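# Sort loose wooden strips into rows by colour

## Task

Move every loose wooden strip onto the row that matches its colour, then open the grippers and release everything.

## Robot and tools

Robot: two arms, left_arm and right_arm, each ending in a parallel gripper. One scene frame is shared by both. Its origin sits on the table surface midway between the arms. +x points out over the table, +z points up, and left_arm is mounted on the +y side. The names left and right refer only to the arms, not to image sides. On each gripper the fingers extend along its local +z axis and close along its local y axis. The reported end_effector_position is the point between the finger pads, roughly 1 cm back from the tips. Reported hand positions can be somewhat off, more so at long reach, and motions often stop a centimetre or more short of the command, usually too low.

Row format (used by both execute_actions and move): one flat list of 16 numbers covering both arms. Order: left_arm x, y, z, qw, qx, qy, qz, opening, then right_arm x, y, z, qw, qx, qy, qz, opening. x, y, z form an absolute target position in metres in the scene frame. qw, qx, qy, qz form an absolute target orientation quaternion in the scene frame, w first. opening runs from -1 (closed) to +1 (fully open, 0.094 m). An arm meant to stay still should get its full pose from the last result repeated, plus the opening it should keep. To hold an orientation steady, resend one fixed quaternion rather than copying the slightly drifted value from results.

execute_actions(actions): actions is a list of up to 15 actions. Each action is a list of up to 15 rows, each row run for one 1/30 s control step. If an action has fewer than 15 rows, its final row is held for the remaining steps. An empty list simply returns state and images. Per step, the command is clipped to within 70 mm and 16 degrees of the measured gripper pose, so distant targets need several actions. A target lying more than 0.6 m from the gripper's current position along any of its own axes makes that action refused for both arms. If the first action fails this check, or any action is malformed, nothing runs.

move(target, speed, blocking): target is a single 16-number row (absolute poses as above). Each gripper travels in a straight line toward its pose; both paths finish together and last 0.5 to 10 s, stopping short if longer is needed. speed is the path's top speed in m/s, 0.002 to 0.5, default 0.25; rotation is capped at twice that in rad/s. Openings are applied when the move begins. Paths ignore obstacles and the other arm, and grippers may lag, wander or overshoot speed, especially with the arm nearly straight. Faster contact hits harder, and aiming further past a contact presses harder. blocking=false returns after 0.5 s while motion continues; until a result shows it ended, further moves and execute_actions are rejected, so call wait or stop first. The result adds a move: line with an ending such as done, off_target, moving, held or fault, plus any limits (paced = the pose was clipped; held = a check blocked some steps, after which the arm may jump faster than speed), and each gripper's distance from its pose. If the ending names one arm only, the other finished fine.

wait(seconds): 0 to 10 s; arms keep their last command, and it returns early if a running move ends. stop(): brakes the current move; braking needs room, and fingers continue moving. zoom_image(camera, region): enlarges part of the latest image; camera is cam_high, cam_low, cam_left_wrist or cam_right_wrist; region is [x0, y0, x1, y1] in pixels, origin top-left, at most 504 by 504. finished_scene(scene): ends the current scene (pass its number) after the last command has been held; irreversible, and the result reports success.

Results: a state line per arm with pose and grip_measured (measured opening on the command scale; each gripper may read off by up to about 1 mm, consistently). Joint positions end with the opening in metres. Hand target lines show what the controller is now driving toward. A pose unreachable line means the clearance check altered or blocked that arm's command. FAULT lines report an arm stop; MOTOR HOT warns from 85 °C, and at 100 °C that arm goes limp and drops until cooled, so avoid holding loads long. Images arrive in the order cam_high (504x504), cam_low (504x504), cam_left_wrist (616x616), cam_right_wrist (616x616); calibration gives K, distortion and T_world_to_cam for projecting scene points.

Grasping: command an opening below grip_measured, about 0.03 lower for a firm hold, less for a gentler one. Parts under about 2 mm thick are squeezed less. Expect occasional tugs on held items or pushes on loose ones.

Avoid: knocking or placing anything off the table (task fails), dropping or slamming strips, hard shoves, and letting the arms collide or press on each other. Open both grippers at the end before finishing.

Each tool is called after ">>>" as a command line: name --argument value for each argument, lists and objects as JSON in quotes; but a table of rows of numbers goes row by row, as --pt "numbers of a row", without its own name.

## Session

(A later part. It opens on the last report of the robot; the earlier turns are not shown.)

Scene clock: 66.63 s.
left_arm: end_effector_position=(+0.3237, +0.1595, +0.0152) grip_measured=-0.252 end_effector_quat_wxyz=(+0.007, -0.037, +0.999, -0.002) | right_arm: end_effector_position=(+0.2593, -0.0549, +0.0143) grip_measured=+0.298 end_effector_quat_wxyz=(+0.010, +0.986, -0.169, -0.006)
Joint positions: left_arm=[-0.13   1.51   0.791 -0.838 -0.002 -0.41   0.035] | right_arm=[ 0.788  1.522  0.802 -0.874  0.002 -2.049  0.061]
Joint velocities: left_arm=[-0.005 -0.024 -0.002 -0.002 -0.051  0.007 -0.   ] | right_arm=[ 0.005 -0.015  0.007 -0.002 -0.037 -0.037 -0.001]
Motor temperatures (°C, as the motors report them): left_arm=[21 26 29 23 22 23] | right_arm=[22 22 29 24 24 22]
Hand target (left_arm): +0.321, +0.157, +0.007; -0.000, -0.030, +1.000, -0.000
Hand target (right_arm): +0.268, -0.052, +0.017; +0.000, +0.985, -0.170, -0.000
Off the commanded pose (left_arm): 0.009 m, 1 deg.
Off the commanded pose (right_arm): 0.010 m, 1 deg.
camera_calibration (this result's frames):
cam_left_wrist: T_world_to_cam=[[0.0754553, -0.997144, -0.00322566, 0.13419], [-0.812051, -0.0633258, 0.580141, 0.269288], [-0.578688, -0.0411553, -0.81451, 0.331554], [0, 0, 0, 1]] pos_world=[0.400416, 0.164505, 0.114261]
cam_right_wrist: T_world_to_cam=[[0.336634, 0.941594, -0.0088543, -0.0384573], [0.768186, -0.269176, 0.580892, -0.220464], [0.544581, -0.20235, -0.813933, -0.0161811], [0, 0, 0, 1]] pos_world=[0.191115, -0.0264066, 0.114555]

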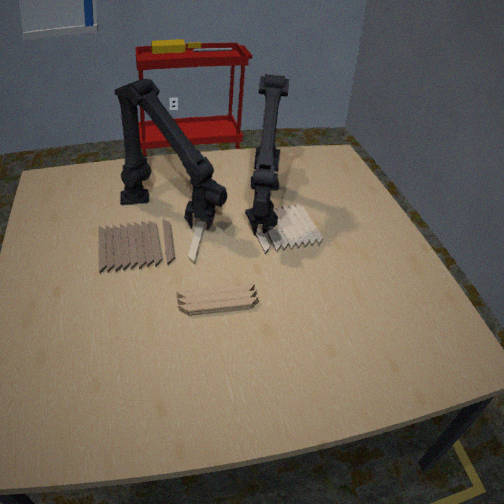

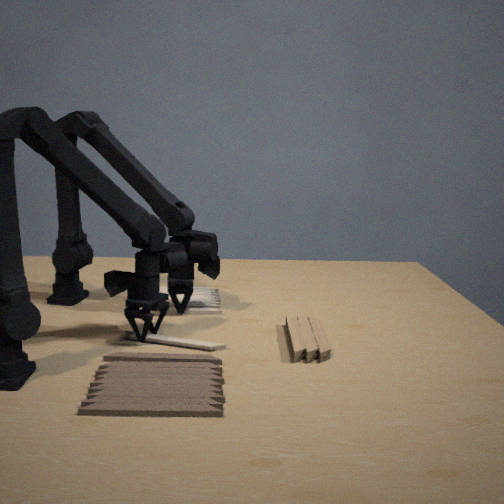

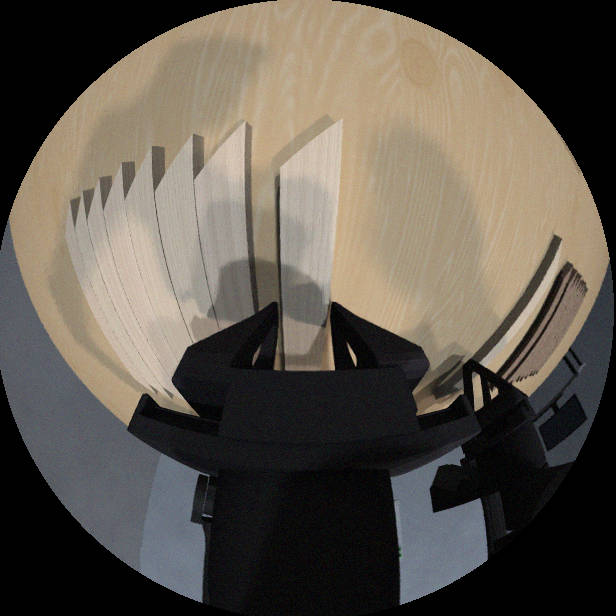

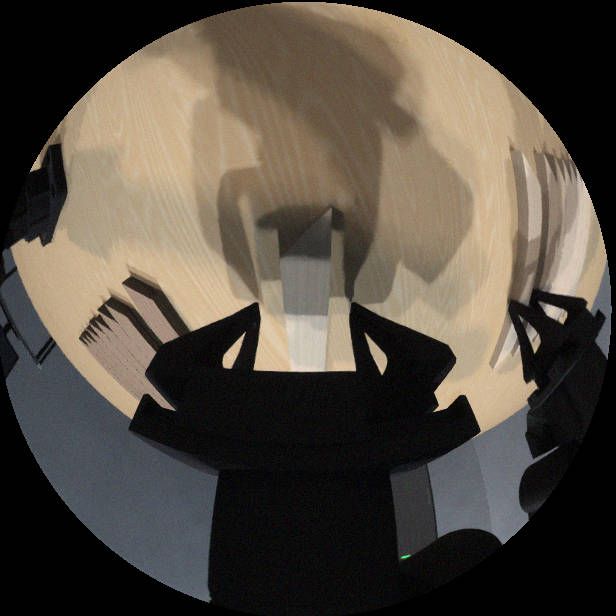

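>>> execute_actions --actions '[[[0.321,0.157,0.07,0,-0.03,0.999,0,-0.25,0.268,-0.052,0.017,0,-0.985,0.17,0,-0.52]],[[0.31,0.22,0.12,0,-0.03,0.999,0,-0.25,0.268,-0.052,0.075,0,-0.985,0.17,0,-0.52]],[[0.3,0.32,0.14,0,-0.03,0.999,0,-0.25,0.28,-0.03,0.08,0,-0.95,0.3,0,-0.52]]]'

>>> move --target '[0.22,0.48,0.15,0,-0.03,0.999,0,-0.25,0.39,0.12,0.075,0,-0.03,0.999,0,-0.52]' --speed 0.5

>>> execute_actions --actions '[[[0.22,0.48,0.15,0,-0.03,0.999,0,-0.25,0.39,0.12,0.045,0,-0.03,0.999,0,-0.52]],[[0.22,0.48,0.15,0,-0.03,0.999,0,-0.25,0.39,0.12,0.03,0,-0.03,0.999,0,-0.52]]]'

Scene clock: 75.60 s.
left_arm: end_effector_position=(+0.2879, +0.3193, +0.1255) grip_measured=-0.252 end_effector_quat_wxyz=(-0.014, -0.050, +0.999, +0.000) | right_arm: end_effector_position=(+0.2688, -0.0446, +0.0654) grip_measured=-0.461 end_effector_quat_wxyz=(+0.013, +0.955, -0.295, -0.010)
Joint positions: left_arm=[ 0.344  1.218  0.848 -1.228 -0.002  0.038  0.035] | right_arm=[ 0.788  1.469  0.908 -1.042 -0.004 -1.79   0.025]
Joint velocities: left_arm=[-0.044 -0.005  0.007 -0.007  0.037  0.081 -0.   ] | right_arm=[ 0.005 -0.024 -0.002 -0.012 -0.037  0.081  0.001]
Motor temperatures (°C, as the motors report them): left_arm=[21 25 29 23 22 23] | right_arm=[22 22 29 24 24 22]
Hand target (left_arm): +0.301, +0.319, +0.140; +0.002, -0.030, +1.000, +0.001
Hand target (right_arm): +0.279, -0.030, +0.080; -0.000, +0.954, -0.301, -0.000
Off the commanded pose (left_arm): 0.019 m, 3 deg.
Off the commanded pose (right_arm): 0.024 m, 2 deg.
camera_calibration (this result's frames):
cam_left_wrist: T_world_to_cam=[[0.100978, -0.994855, -0.00819689, 0.289096], [-0.786, -0.0848247, 0.61238, 0.18167], [-0.609924, -0.0553941, -0.790521, 0.417751], [0, 0, 0, 1]] pos_world=[0.368397, 0.326159, 0.22136]
cam_right_wrist: T_world_to_cam=[[0.566871, 0.823626, -0.017254, -0.117485], [0.677016, -0.453828, 0.579387, -0.238252], [0.469367, -0.340119, -0.81487, 0.0364462], [0, 0, 0, 1]] pos_world=[0.210793, 0.00103379, 0.165712]

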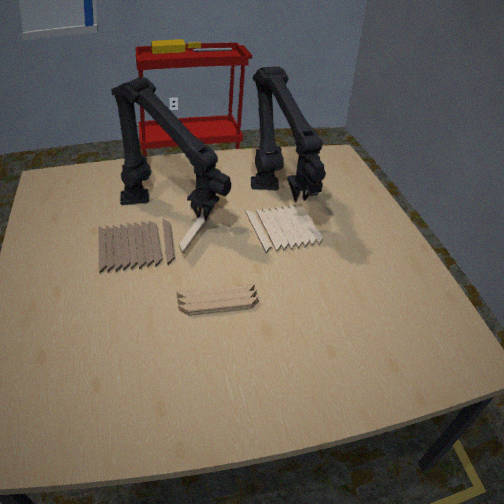

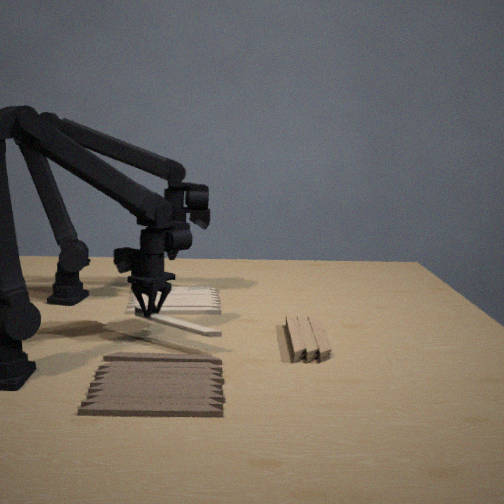

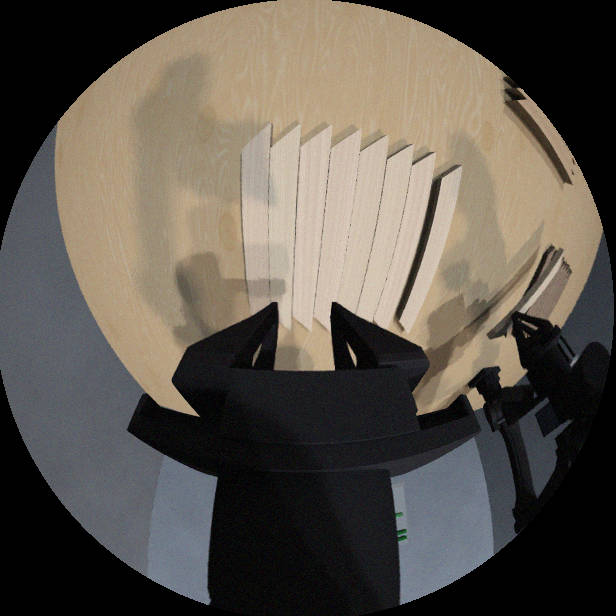

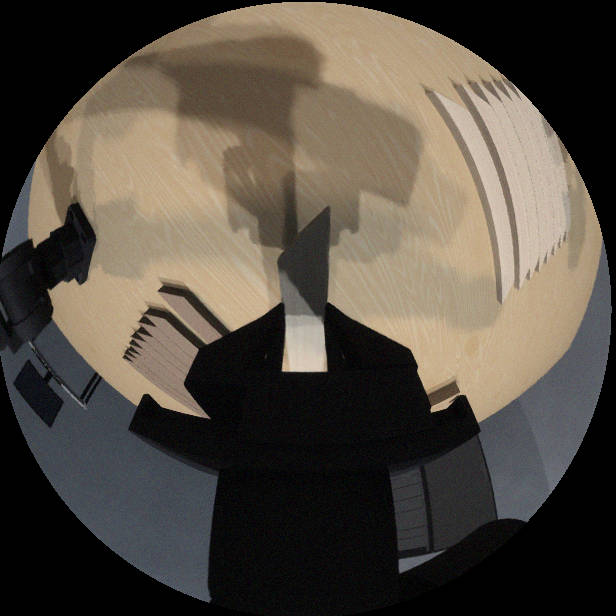

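Scene clock: 78.83 s.
left_arm: end_effector_position=(+0.2129, +0.4696, +0.1371) grip_measured=-0.252 end_effector_quat_wxyz=(-0.007, -0.035, +0.999, -0.005) | right_arm: end_effector_position=(+0.3808, +0.1018, +0.0571) grip_measured=-0.461 end_effector_quat_wxyz=(-0.014, -0.030, +0.999, -0.013)
Joint positions: left_arm=[ 0.911  1.177  0.848 -1.259 -0.001  0.635  0.035] | right_arm=[ 0.845  1.912  1.474 -1.171 -0.001  0.749  0.025]
Joint velocities: left_arm=[-0.015 -0.005 -0.017 -0.002  0.066 -0.037 -0.   ] | right_arm=[ 0.005  0.005 -0.012 -0.007 -0.007  0.095 -0.   ]
Motor temperatures (°C, as the motors report them): left_arm=[21 25 29 23 22 23] | right_arm=[22 23 29 23 24 22]
Hand target (left_arm): +0.222, +0.479, +0.150; +0.003, -0.030, +1.000, +0.002
Hand target (right_arm): +0.389, +0.120, +0.074; +0.000, -0.030, +1.000, +0.000
Off the commanded pose (left_arm): 0.018 m, 1 deg.
Off the commanded pose (right_arm): 0.027 m, 2 deg.
move: off_target (left_arm, right_arm)
camera_calibration (this result's frames):
cam_left_wrist: T_world_to_cam=[[0.0711479, -0.997464, 0.00207704, 0.452455], [-0.796421, -0.0555538, 0.602186, 0.118149], [-0.600543, -0.0444984, -0.798353, 0.383491], [0, 0, 0, 1]] pos_world=[0.292208, 0.474936, 0.234074]
cam_right_wrist: T_world_to_cam=[[0.0572063, -0.997624, 0.0383944, 0.0746208], [-0.791852, -0.0219181, 0.61032, 0.270746], [-0.608028, -0.0653169, -0.791224, 0.407859], [0, 0, 0, 1]] pos_world=[0.458112, 0.107018, 0.154601]

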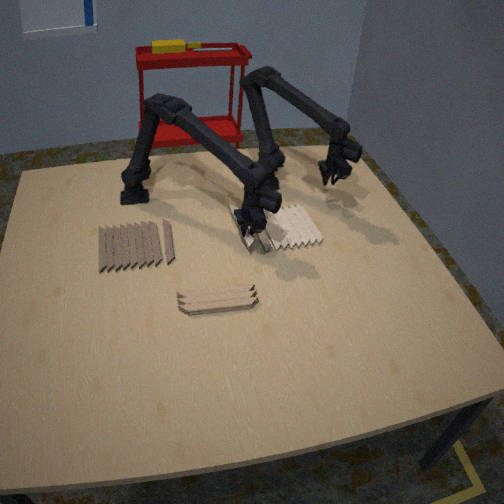

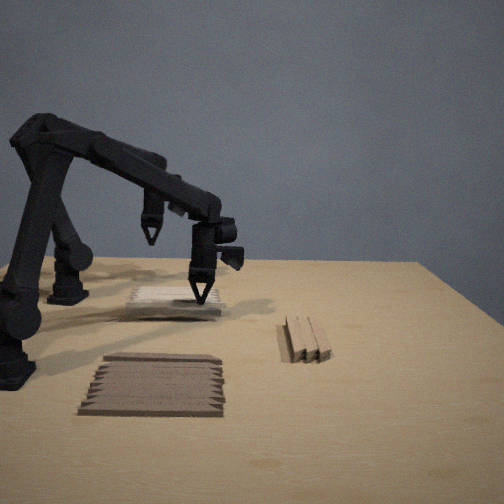

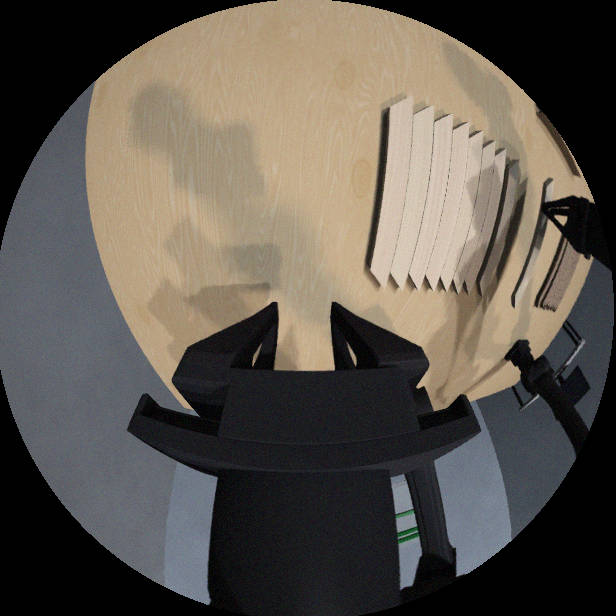

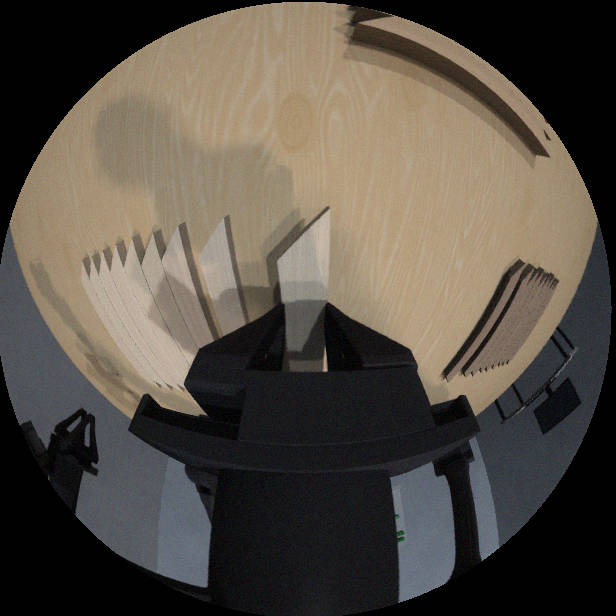

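Scene clock: 79.83 s.
left_arm: end_effector_position=(+0.2109, +0.4692, +0.1372) grip_measured=-0.252 end_effector_quat_wxyz=(-0.010, -0.034, +0.999, -0.007) | right_arm: end_effector_position=(+0.3896, +0.1111, +0.0294) grip_measured=-0.461 end_effector_quat_wxyz=(-0.007, -0.029, +1.000, -0.006)
Joint positions: left_arm=[ 0.915  1.177  0.848 -1.265 -0.001  0.641  0.035] | right_arm=[ 0.845  1.962  1.473 -1.1   -0.001  0.75   0.025]
Joint velocities: left_arm=[-0.005  0.005 -0.002 -0.012 -0.066  0.022 -0.001] | right_arm=[-0.005 -0.005 -0.002  0.002 -0.007  0.051  0.   ]
Motor temperatures (°C, as the motors report them): left_arm=[21 25 30 23 22 23] | right_arm=[22 23 29 23 24 22]
Hand target (left_arm): +0.220, +0.480, +0.150; +0.000, -0.030, +1.000, +0.000
Hand target (right_arm): +0.390, +0.120, +0.030; +0.000, -0.030, +1.000, -0.000
Off the commanded pose (left_arm): 0.019 m, 1 deg.
Off the commanded pose (right_arm): 0.009 m, 1 deg.
camera_calibration (this result's frames):
cam_left_wrist: T_world_to_cam=[[0.0688873, -0.997605, 0.00625193, 0.452243], [-0.793427, -0.0509872, 0.606527, 0.113192], [-0.604755, -0.0467424, -0.795039, 0.383825], [0, 0, 0, 1]] pos_world=[0.290776, 0.474872, 0.233674]
cam_right_wrist: T_world_to_cam=[[0.0556241, -0.998148, 0.0246129, 0.0855073], [-0.800336, -0.0298348, 0.59881, 0.299348], [-0.596966, -0.0530068, -0.800513, 0.386582], [0, 0, 0, 1]] pos_world=[0.465599, 0.114771, 0.128107]

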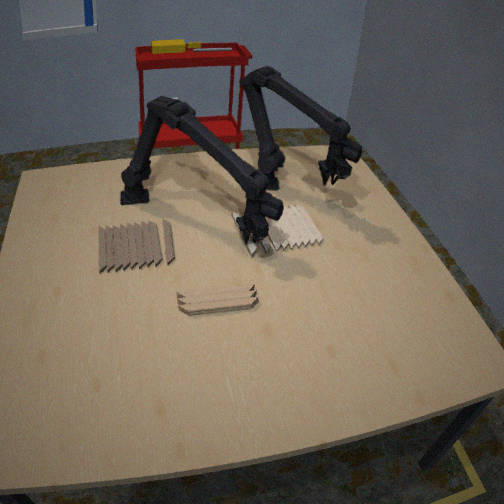

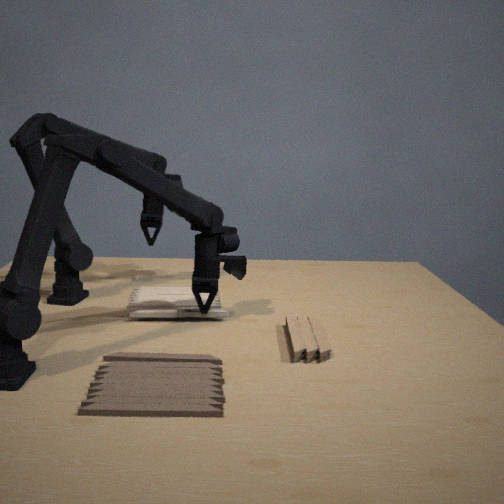

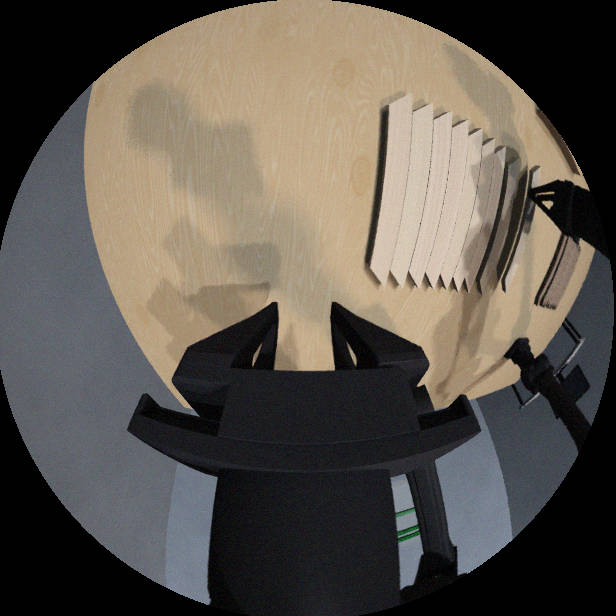

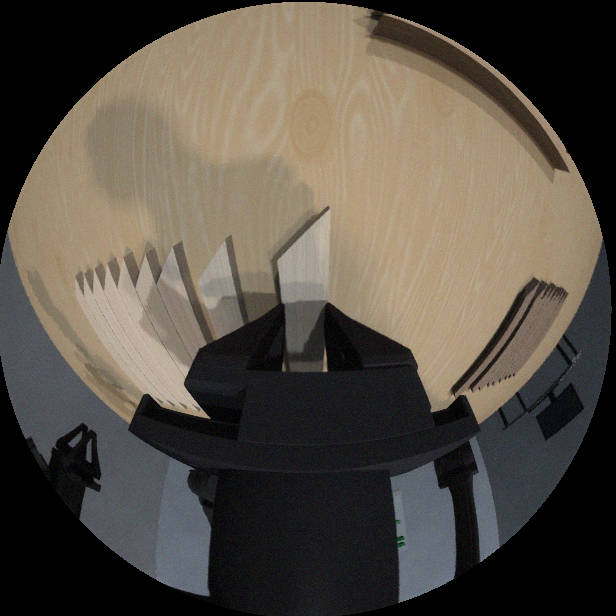

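>>> execute_actions --actions '[[[0.22,0.48,0.15,0,-0.03,0.999,0,-0.25,0.372,0.122,0.027,0,-0.03,0.999,0,-0.52]],[[0.22,0.48,0.15,0,-0.03,0.999,0,-0.25,0.372,0.122,0.018,0,-0.03,0.999,0,-0.52]]]'

Scene clock: 83.53 s.
left_arm: end_effector_position=(+0.2109, +0.4692, +0.1372) grip_measured=-0.252 end_effector_quat_wxyz=(-0.010, -0.033, +0.999, -0.007) | right_arm: end_effector_position=(+0.3702, +0.1162, +0.0159) grip_measured=-0.461 end_effector_quat_wxyz=(-0.007, -0.032, +0.999, -0.007)
Joint positions: left_arm=[ 0.915  1.177  0.848 -1.265 -0.001  0.641  0.035] | right_arm=[ 0.877  1.959  1.427 -1.058 -0.001  0.776  0.025]
Joint velocities: left_arm=[-0.005 -0.005  0.017 -0.007  0.007 -0.066  0.001] | right_arm=[-0.005 -0.005 -0.012 -0.007 -0.007  0.022  0.001]
Motor temperatures (°C, as the motors report them): left_arm=[21 25 30 23 22 23] | right_arm=[22 23 29 24 24 22]
Hand target (left_arm): +0.220, +0.480, +0.150; +0.000, -0.030, +1.000, +0.000
Hand target (right_arm): +0.372, +0.122, +0.018; +0.000, -0.030, +1.000, -0.000
Off the commanded pose (left_arm): 0.019 m, 1 deg.
Off the commanded pose (right_arm): 0.006 m, 1 deg.
camera_calibration (this result's frames):
cam_left_wrist: T_world_to_cam=[[0.0685068, -0.997631, 0.00625942, 0.452334], [-0.793449, -0.0506802, 0.606523, 0.113054], [-0.604769, -0.0465174, -0.795042, 0.383723], [0, 0, 0, 1]] pos_world=[0.290778, 0.474842, 0.233675]
cam_right_wrist: T_world_to_cam=[[0.0617373, -0.997746, 0.0263051, 0.0897155], [-0.799889, -0.033697, 0.599201, 0.29229], [-0.596964, -0.0580342, -0.800166, 0.36498], [0, 0, 0, 1]] pos_world=[0.446141, 0.120544, 0.114545]

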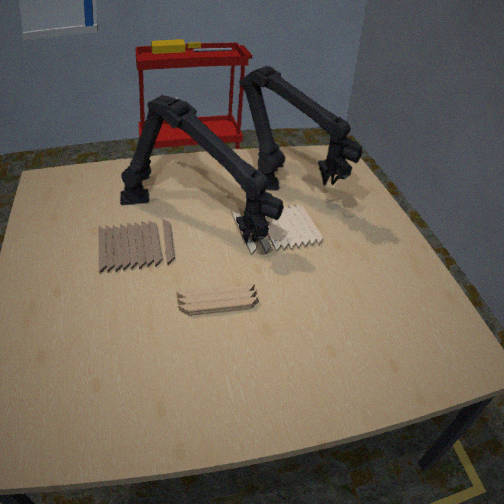

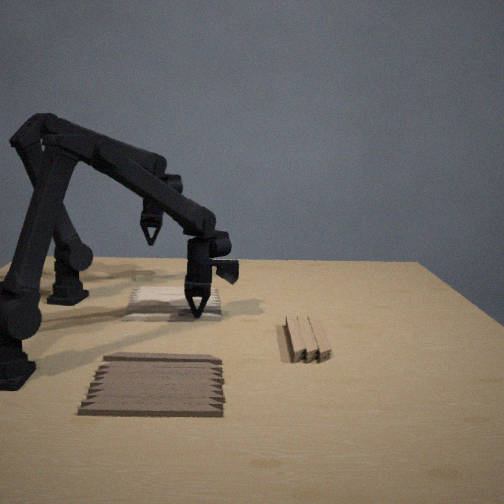

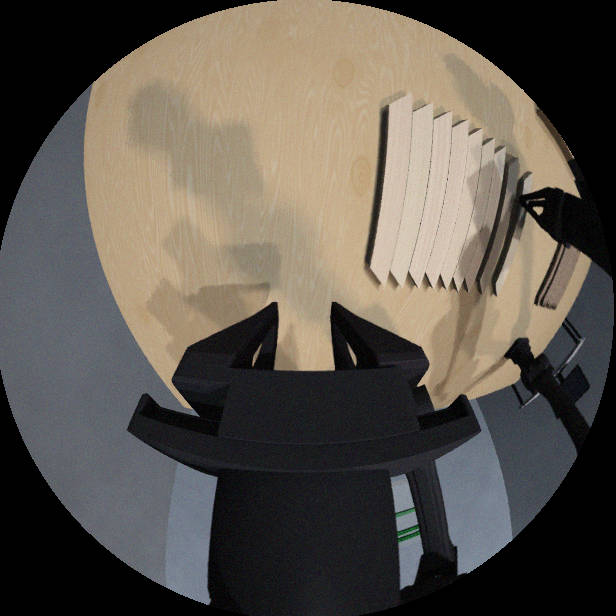

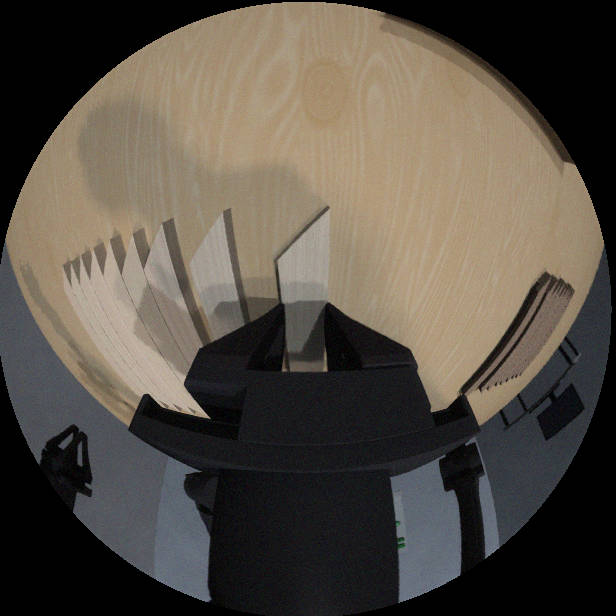

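>>> execute_actions --actions '[[[0.22,0.48,0.15,0,-0.03,0.999,0,-0.25,0.372,0.122,0.018,0,-0.03,0.999,0,-0.15]],[[0.22,0.48,0.15,0,-0.03,0.999,0,-0.25,0.372,0.122,0.075,0,-0.03,0.999,0,-0.15]],[[0.22,0.48,0.15,0,-0.03,0.999,0,-0.25,0.35,0.1,0.075,0,-0.3,0.954,0,0.5]],[[0.22,0.48,0.15,0,-0.03,0.999,0,-0.25,0.325,0.08,0.07,0,-0.55,0.835,0,1]],[[0.22,0.48,0.15,0,-0.03,0.999,0,-0.25,0.31,0.075,0.06,0,-0.73,0.684,0,1]],[[0.22,0.48,0.15,0,-0.03,0.999,0,-0.25,0.31,0.075,0.02,0,-0.73,0.684,0,1]],[[0.22,0.48,0.15,0,-0.03,0.999,0,-0.25,0.315,0.105,0.028,0,-0.73,0.684,0,1]],[[0.22,0.48,0.15,0,-0.03,0.999,0,-0.25,0.315,0.13,0.031,0,-0.73,0.684,0,1]],[[0.22,0.48,0.15,0,-0.03,0.999,0,-0.25,0.315,0.152,0.031,0,-0.73,0.684,0,1]]]'

Scene clock: 95.53 s.
left_arm: end_effector_position=(+0.2109, +0.4692, +0.1372) grip_measured=-0.252 end_effector_quat_wxyz=(-0.010, -0.033, +0.999, -0.007) | right_arm: end_effector_position=(+0.3096, +0.1365, +0.0206) grip_measured=+1.000 end_effector_quat_wxyz=(+0.011, +0.731, -0.683, +0.003)
Joint positions: left_arm=[ 0.915  1.177  0.848 -1.265 -0.001  0.641  0.035] | right_arm=[ 0.988  1.905  1.355 -1.043  0.002 -0.686  0.094]
Joint velocities: left_arm=[ 0.015  0.005 -0.007 -0.012 -0.037 -0.022 -0.   ] | right_arm=[-0.005 -0.015 -0.012 -0.012  0.007 -0.007  0.   ]
Motor temperatures (°C, as the motors report them): left_arm=[21 25 32 23 22 23] | right_arm=[22 23 29 24 24 22]
Hand target (left_arm): +0.220, +0.480, +0.150; +0.000, -0.030, +1.000, +0.000
Hand target (right_arm): +0.315, +0.152, +0.031; -0.000, +0.730, -0.684, +0.000
Off the commanded pose (left_arm): 0.019 m, 1 deg.
Off the commanded pose (right_arm): 0.019 m, 1 deg.
camera_calibration (this result's frames):
cam_left_wrist: T_world_to_cam=[[0.0685068, -0.997631, 0.00625942, 0.452334], [-0.793449, -0.0506802, 0.606523, 0.113054], [-0.604769, -0.0465174, -0.795042, 0.383723], [0, 0, 0, 1]] pos_world=[0.290778, 0.474842, 0.233675]
cam_right_wrist: T_world_to_cam=[[0.997897, 0.0648123, 0.00113282, -0.320764], [0.0510185, -0.796057, 0.603067, 0.0822531], [0.039988, -0.601741, -0.79769, 0.210647], [0, 0, 0, 1]] pos_world=[0.307469, 0.213022, 0.11879]

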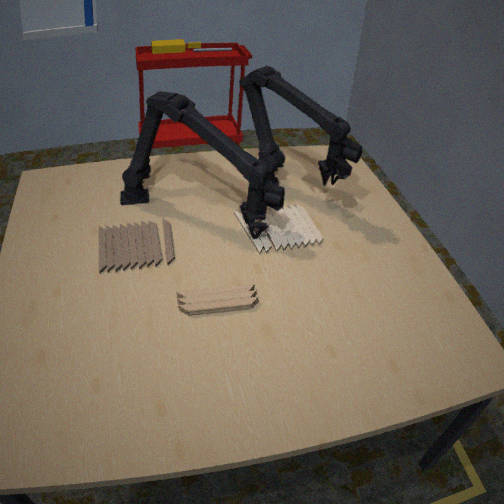

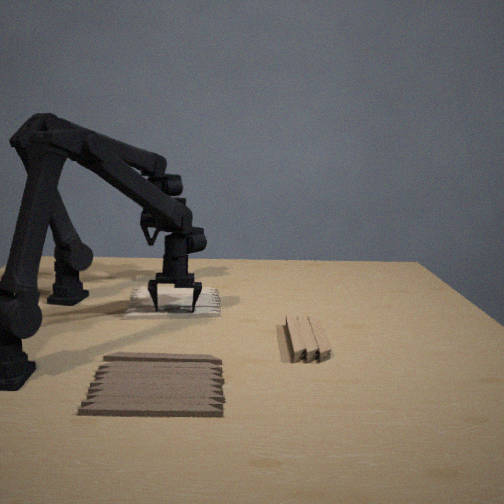

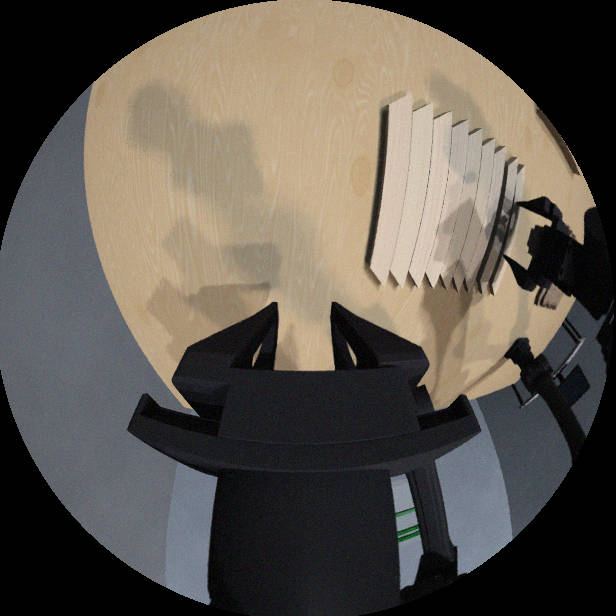

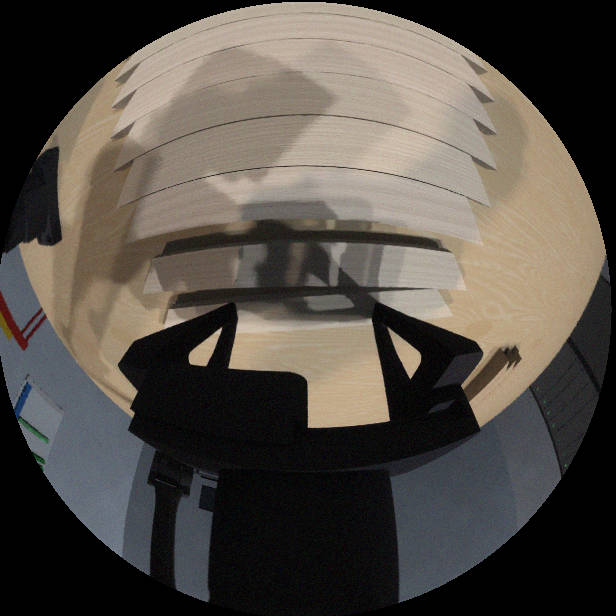

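Skipped over; redo lower, in smaller steps.

>>> execute_actions --actions '[[[0.22,0.48,0.15,0,-0.03,0.999,0,-0.25,0.315,0.14,0.06,0,-0.73,0.684,0,1]],[[0.22,0.48,0.15,0,-0.03,0.999,0,-0.25,0.315,0.09,0.05,0,-0.73,0.684,0,1]],[[0.22,0.48,0.15,0,-0.03,0.999,0,-0.25,0.315,0.09,0.016,0,-0.73,0.684,0,1]],[[0.22,0.48,0.15,0,-0.03,0.999,0,-0.25,0.315,0.11,0.02,0,-0.73,0.684,0,1]],[[0.22,0.48,0.15,0,-0.03,0.999,0,-0.25,0.315,0.125,0.022,0,-0.73,0.684,0,1]],[[0.22,0.48,0.15,0,-0.03,0.999,0,-0.25,0.315,0.14,0.023,0,-0.73,0.684,0,1]],[[0.22,0.48,0.15,0,-0.03,0.999,0,-0.25,0.315,0.155,0.023,0,-0.73,0.684,0,1]]]'

Scene clock: 105.83 s.
left_arm: end_effector_position=(+0.2109, +0.4692, +0.1372) grip_measured=-0.252 end_effector_quat_wxyz=(-0.010, -0.033, +0.999, -0.007) | right_arm: end_effector_position=(+0.3102, +0.1346, +0.0121) grip_measured=+1.000 end_effector_quat_wxyz=(+0.015, +0.728, -0.685, +0.003)
Joint positions: left_arm=[ 0.915  1.177  0.848 -1.265 -0.001  0.641  0.035] | right_arm=[ 0.985  1.918  1.35  -1.032  0.002 -0.683  0.094]
Joint velocities: left_arm=[-0.015 -0.015 -0.012  0.002  0.037 -0.066  0.001] | right_arm=[-0.005  0.015 -0.012 -0.002  0.022 -0.051  0.   ]
Motor temperatures (°C, as the motors report them): left_arm=[21 25 33 23 22 23] | right_arm=[22 23 30 23 24 22]
Hand target (left_arm): +0.220, +0.480, +0.150; +0.000, -0.030, +1.000, +0.000
Hand target (right_arm): +0.314, +0.155, +0.023; -0.000, +0.730, -0.684, +0.000
Off the commanded pose (left_arm): 0.019 m, 1 deg.
Off the commanded pose (right_arm): 0.024 m, 2 deg.
camera_calibration (this result's frames):
cam_left_wrist: T_world_to_cam=[[0.0685068, -0.997631, 0.00625942, 0.452334], [-0.793449, -0.0506802, 0.606523, 0.113054], [-0.604769, -0.0465174, -0.795042, 0.383723], [0, 0, 0, 1]] pos_world=[0.290778, 0.474842, 0.233675]
cam_right_wrist: T_world_to_cam=[[0.99829, 0.0583225, -0.00389585, -0.320431], [0.0486843, -0.792728, 0.607628, 0.0860765], [0.03235, -0.606779, -0.794212, 0.205814], [0, 0, 0, 1]] pos_world=[0.309034, 0.211807, 0.109909]

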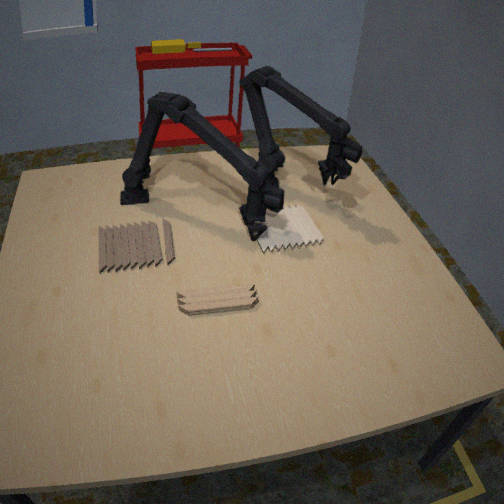

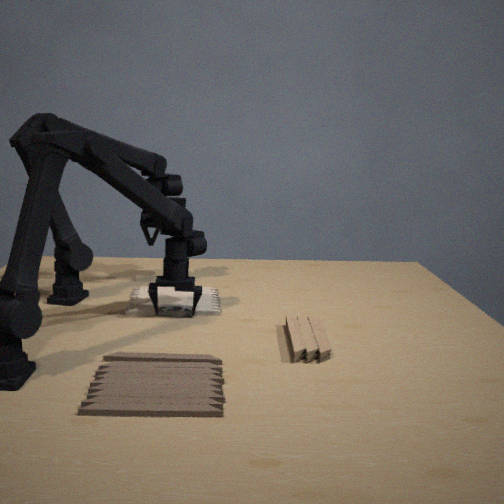

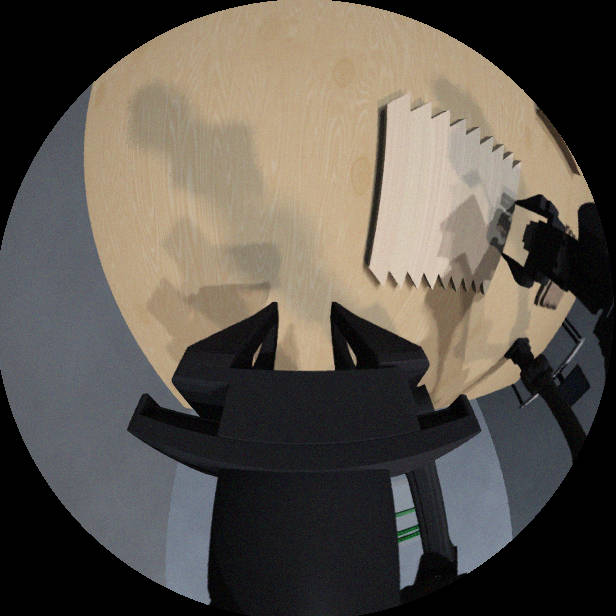

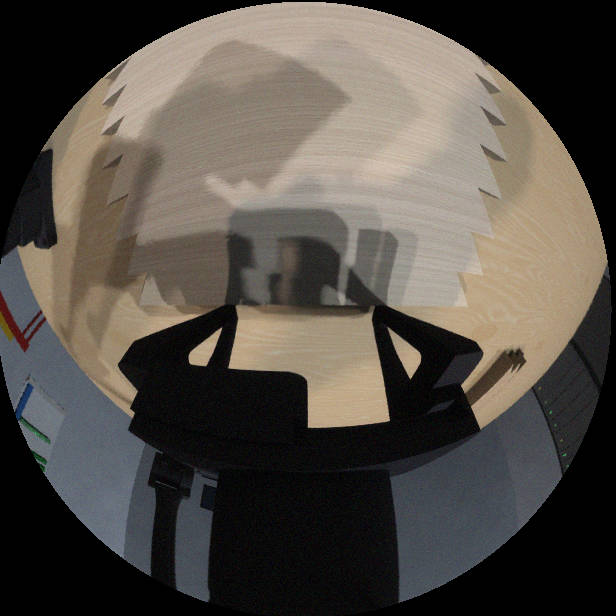

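Flush. Now push G with the back of the same gripper.

>>> execute_actions --actions '[[[0.22,0.48,0.15,0,-0.03,0.999,0,-0.25,0.315,0.09,0.04,0,-0.72,0.694,0,1]],[[0.22,0.48,0.15,0,-0.03,0.999,0,-0.25,0.315,0,0.045,0,-0.71,0.704,0,1]],[[0.22,0.48,0.15,0,-0.03,0.999,0,-0.25,0.315,-0.09,0.04,0,-0.71,0.704,0,1]],[[0.22,0.48,0.15,0,-0.03,0.999,0,-0.25,0.315,-0.135,0.018,0,-0.71,0.704,0,1]],[[0.22,0.48,0.15,0,-0.03,0.999,0,-0.25,0.315,-0.155,0.014,0,-0.71,0.704,0,1]],[[0.22,0.48,0.15,0,-0.03,0.999,0,-0.25,0.315,-0.17,0.014,0,-0.71,0.704,0,1]],[[0.22,0.48,0.15,0,-0.03,0.999,0,-0.25,0.315,-0.182,0.014,0,-0.71,0.704,0,1]]]'

Scene clock: 115.93 s.
left_arm: end_effector_position=(+0.2109, +0.4692, +0.1372) grip_measured=-0.252 end_effector_quat_wxyz=(-0.010, -0.033, +0.999, -0.007) | right_arm: end_effector_position=(+0.3089, -0.1802, +0.0093) grip_measured=+1.000 end_effector_quat_wxyz=(+0.012, +0.710, -0.704, -0.006)
Joint positions: left_arm=[ 0.915  1.177  0.848 -1.265 -0.001  0.641  0.035] | right_arm=[ 0.395  1.477  0.732 -0.853  0.    -1.221  0.094]
Joint velocities: left_arm=[-0.005 -0.005 -0.007  0.007 -0.037  0.051  0.   ] | right_arm=[-0.015  0.005 -0.022  0.002 -0.037 -0.022  0.   ]
Motor temperatures (°C, as the motors report them): left_arm=[21 25 33 23 22 23] | right_arm=[22 23 30 23 24 22]
Hand target (left_arm): +0.220, +0.480, +0.150; +0.000, -0.030, +1.000, +0.000
Hand target (right_arm): +0.315, -0.182, +0.014; +0.000, +0.710, -0.704, +0.000
Off the commanded pose (left_arm): 0.019 m, 1 deg.
Off the commanded pose (right_arm): 0.008 m, 2 deg.
camera_calibration (this result's frames):
cam_left_wrist: T_world_to_cam=[[0.0685068, -0.997631, 0.00625942, 0.452334], [-0.793449, -0.0506802, 0.606523, 0.113054], [-0.604769, -0.0465174, -0.795042, 0.383723], [0, 0, 0, 1]] pos_world=[0.290778, 0.474842, 0.233675]
cam_right_wrist: T_world_to_cam=[[0.999913, 0.00595664, -0.0117848, -0.31063], [0.0118037, -0.803262, 0.595509, -0.152152], [-0.00591909, -0.595596, -0.803263, 0.0265079], [0, 0, 0, 1]] pos_world=[0.312556, -0.10458, 0.10824]

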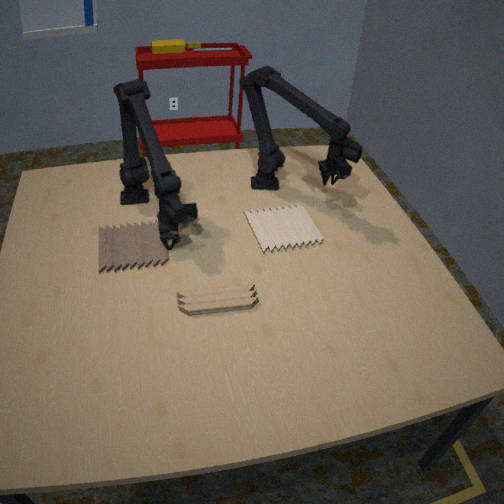

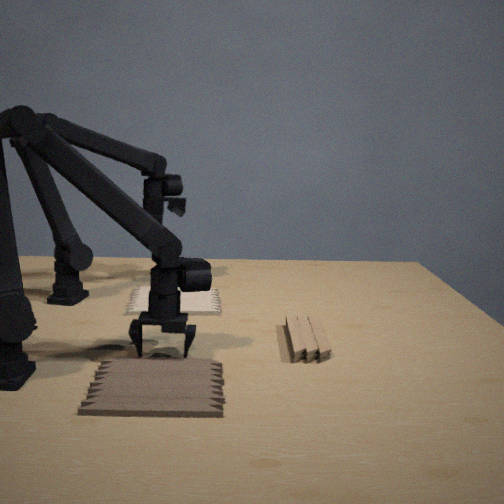

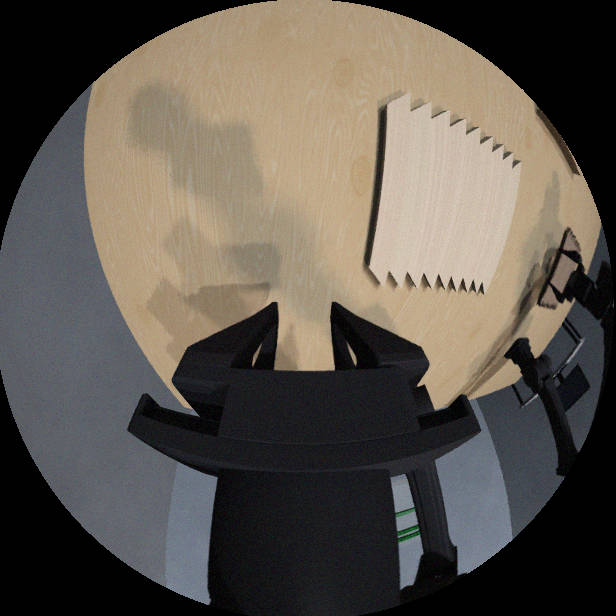

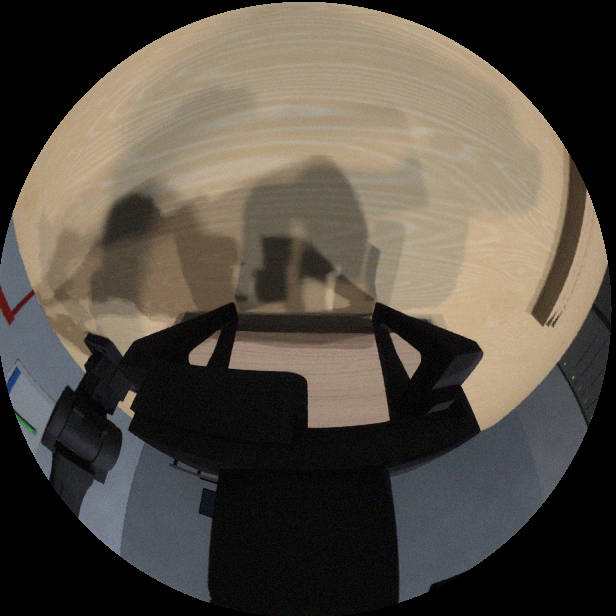

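>>> execute_actions --actions '[[[0.22,0.48,0.15,0,-0.03,0.999,0,-0.25,0.315,-0.15,0.04,0,-0.71,0.704,0,1]],[[0.22,0.48,0.15,0,-0.03,0.999,0,-0.25,0.3,-0.14,0.12,0,-0.71,0.704,0,1]]]'

Scene clock: 119.83 s.
left_arm: end_effector_position=(+0.2109, +0.4692, +0.1372) grip_measured=-0.252 end_effector_quat_wxyz=(-0.010, -0.033, +0.999, -0.007) | right_arm: end_effector_position=(+0.2956, -0.1456, +0.1134) grip_measured=+1.000 end_effector_quat_wxyz=(+0.001, +0.711, -0.703, -0.001)
Joint positions: left_arm=[ 0.915  1.177  0.848 -1.265 -0.001  0.641  0.035] | right_arm=[ 0.507  1.287  0.872 -1.158 -0.001 -1.111  0.094]
Joint velocities: left_arm=[ 0.015 -0.005 -0.002 -0.017  0.022 -0.022 -0.001] | right_arm=[-0.005  0.073 -0.022 -0.037  0.007  0.007  0.   ]
Motor temperatures (°C, as the motors report them): left_arm=[21 25 33 23 22 23] | right_arm=[22 23 30 23 24 22]
Hand target (left_arm): +0.220, +0.480, +0.150; +0.000, -0.030, +1.000, +0.000
Hand target (right_arm): +0.301, -0.139, +0.119; -0.000, +0.710, -0.704, +0.000
Off the commanded pose (left_arm): 0.019 m, 1 deg.
Off the commanded pose (right_arm): 0.010 m, 0 deg.
camera_calibration (this result's frames):
cam_left_wrist: T_world_to_cam=[[0.0685068, -0.997631, 0.00625942, 0.452334], [-0.793449, -0.0506802, 0.606523, 0.113054], [-0.604769, -0.0465174, -0.795042, 0.383723], [0, 0, 0, 1]] pos_world=[0.290778, 0.474842, 0.233675]
cam_right_wrist: T_world_to_cam=[[0.999896, 0.00861929, 0.0115738, -0.298591], [0.000165213, -0.808811, 0.588069, -0.182688], [0.0144297, -0.588006, -0.808728, 0.126342], [0, 0, 0, 1]] pos_world=[0.296767, -0.0708969, 0.213065]

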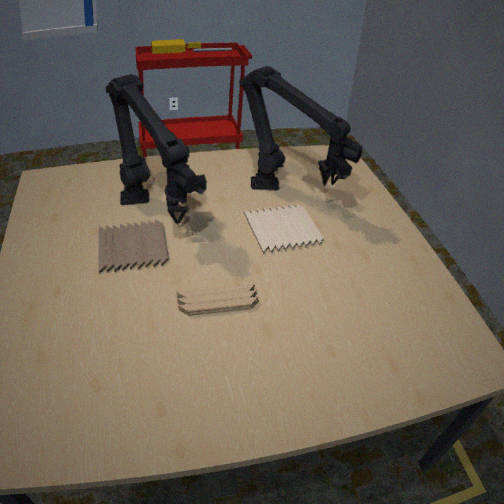

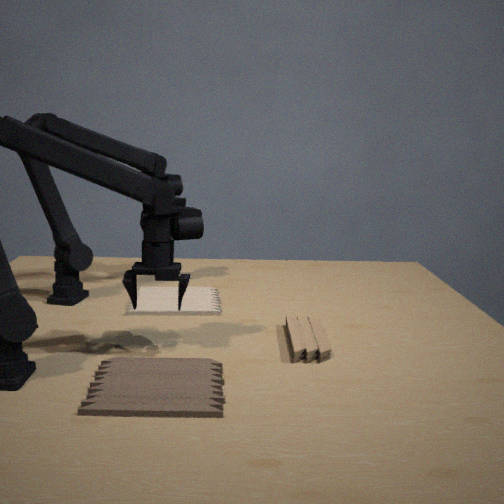

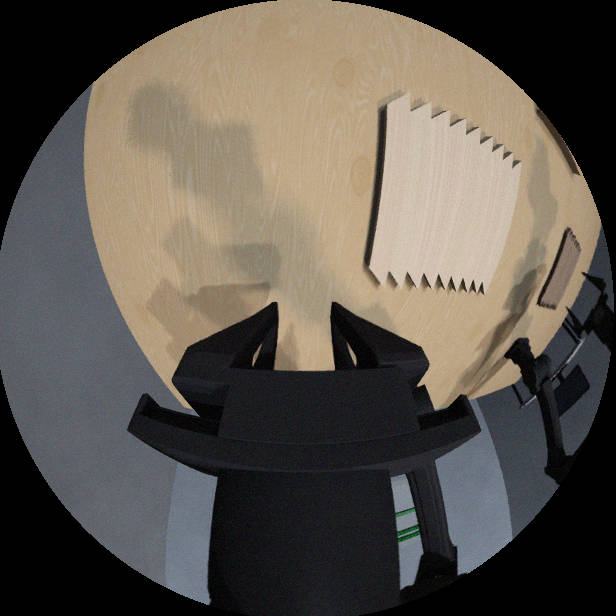

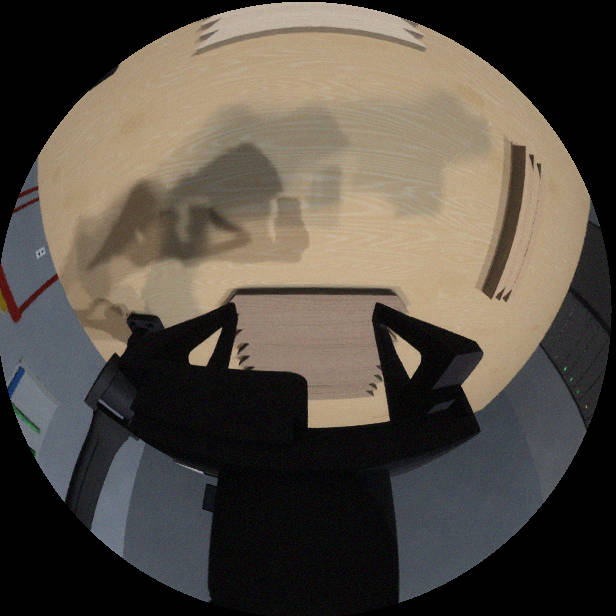

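>>> finished_scene --scene 2

The scene is finished: the task was done.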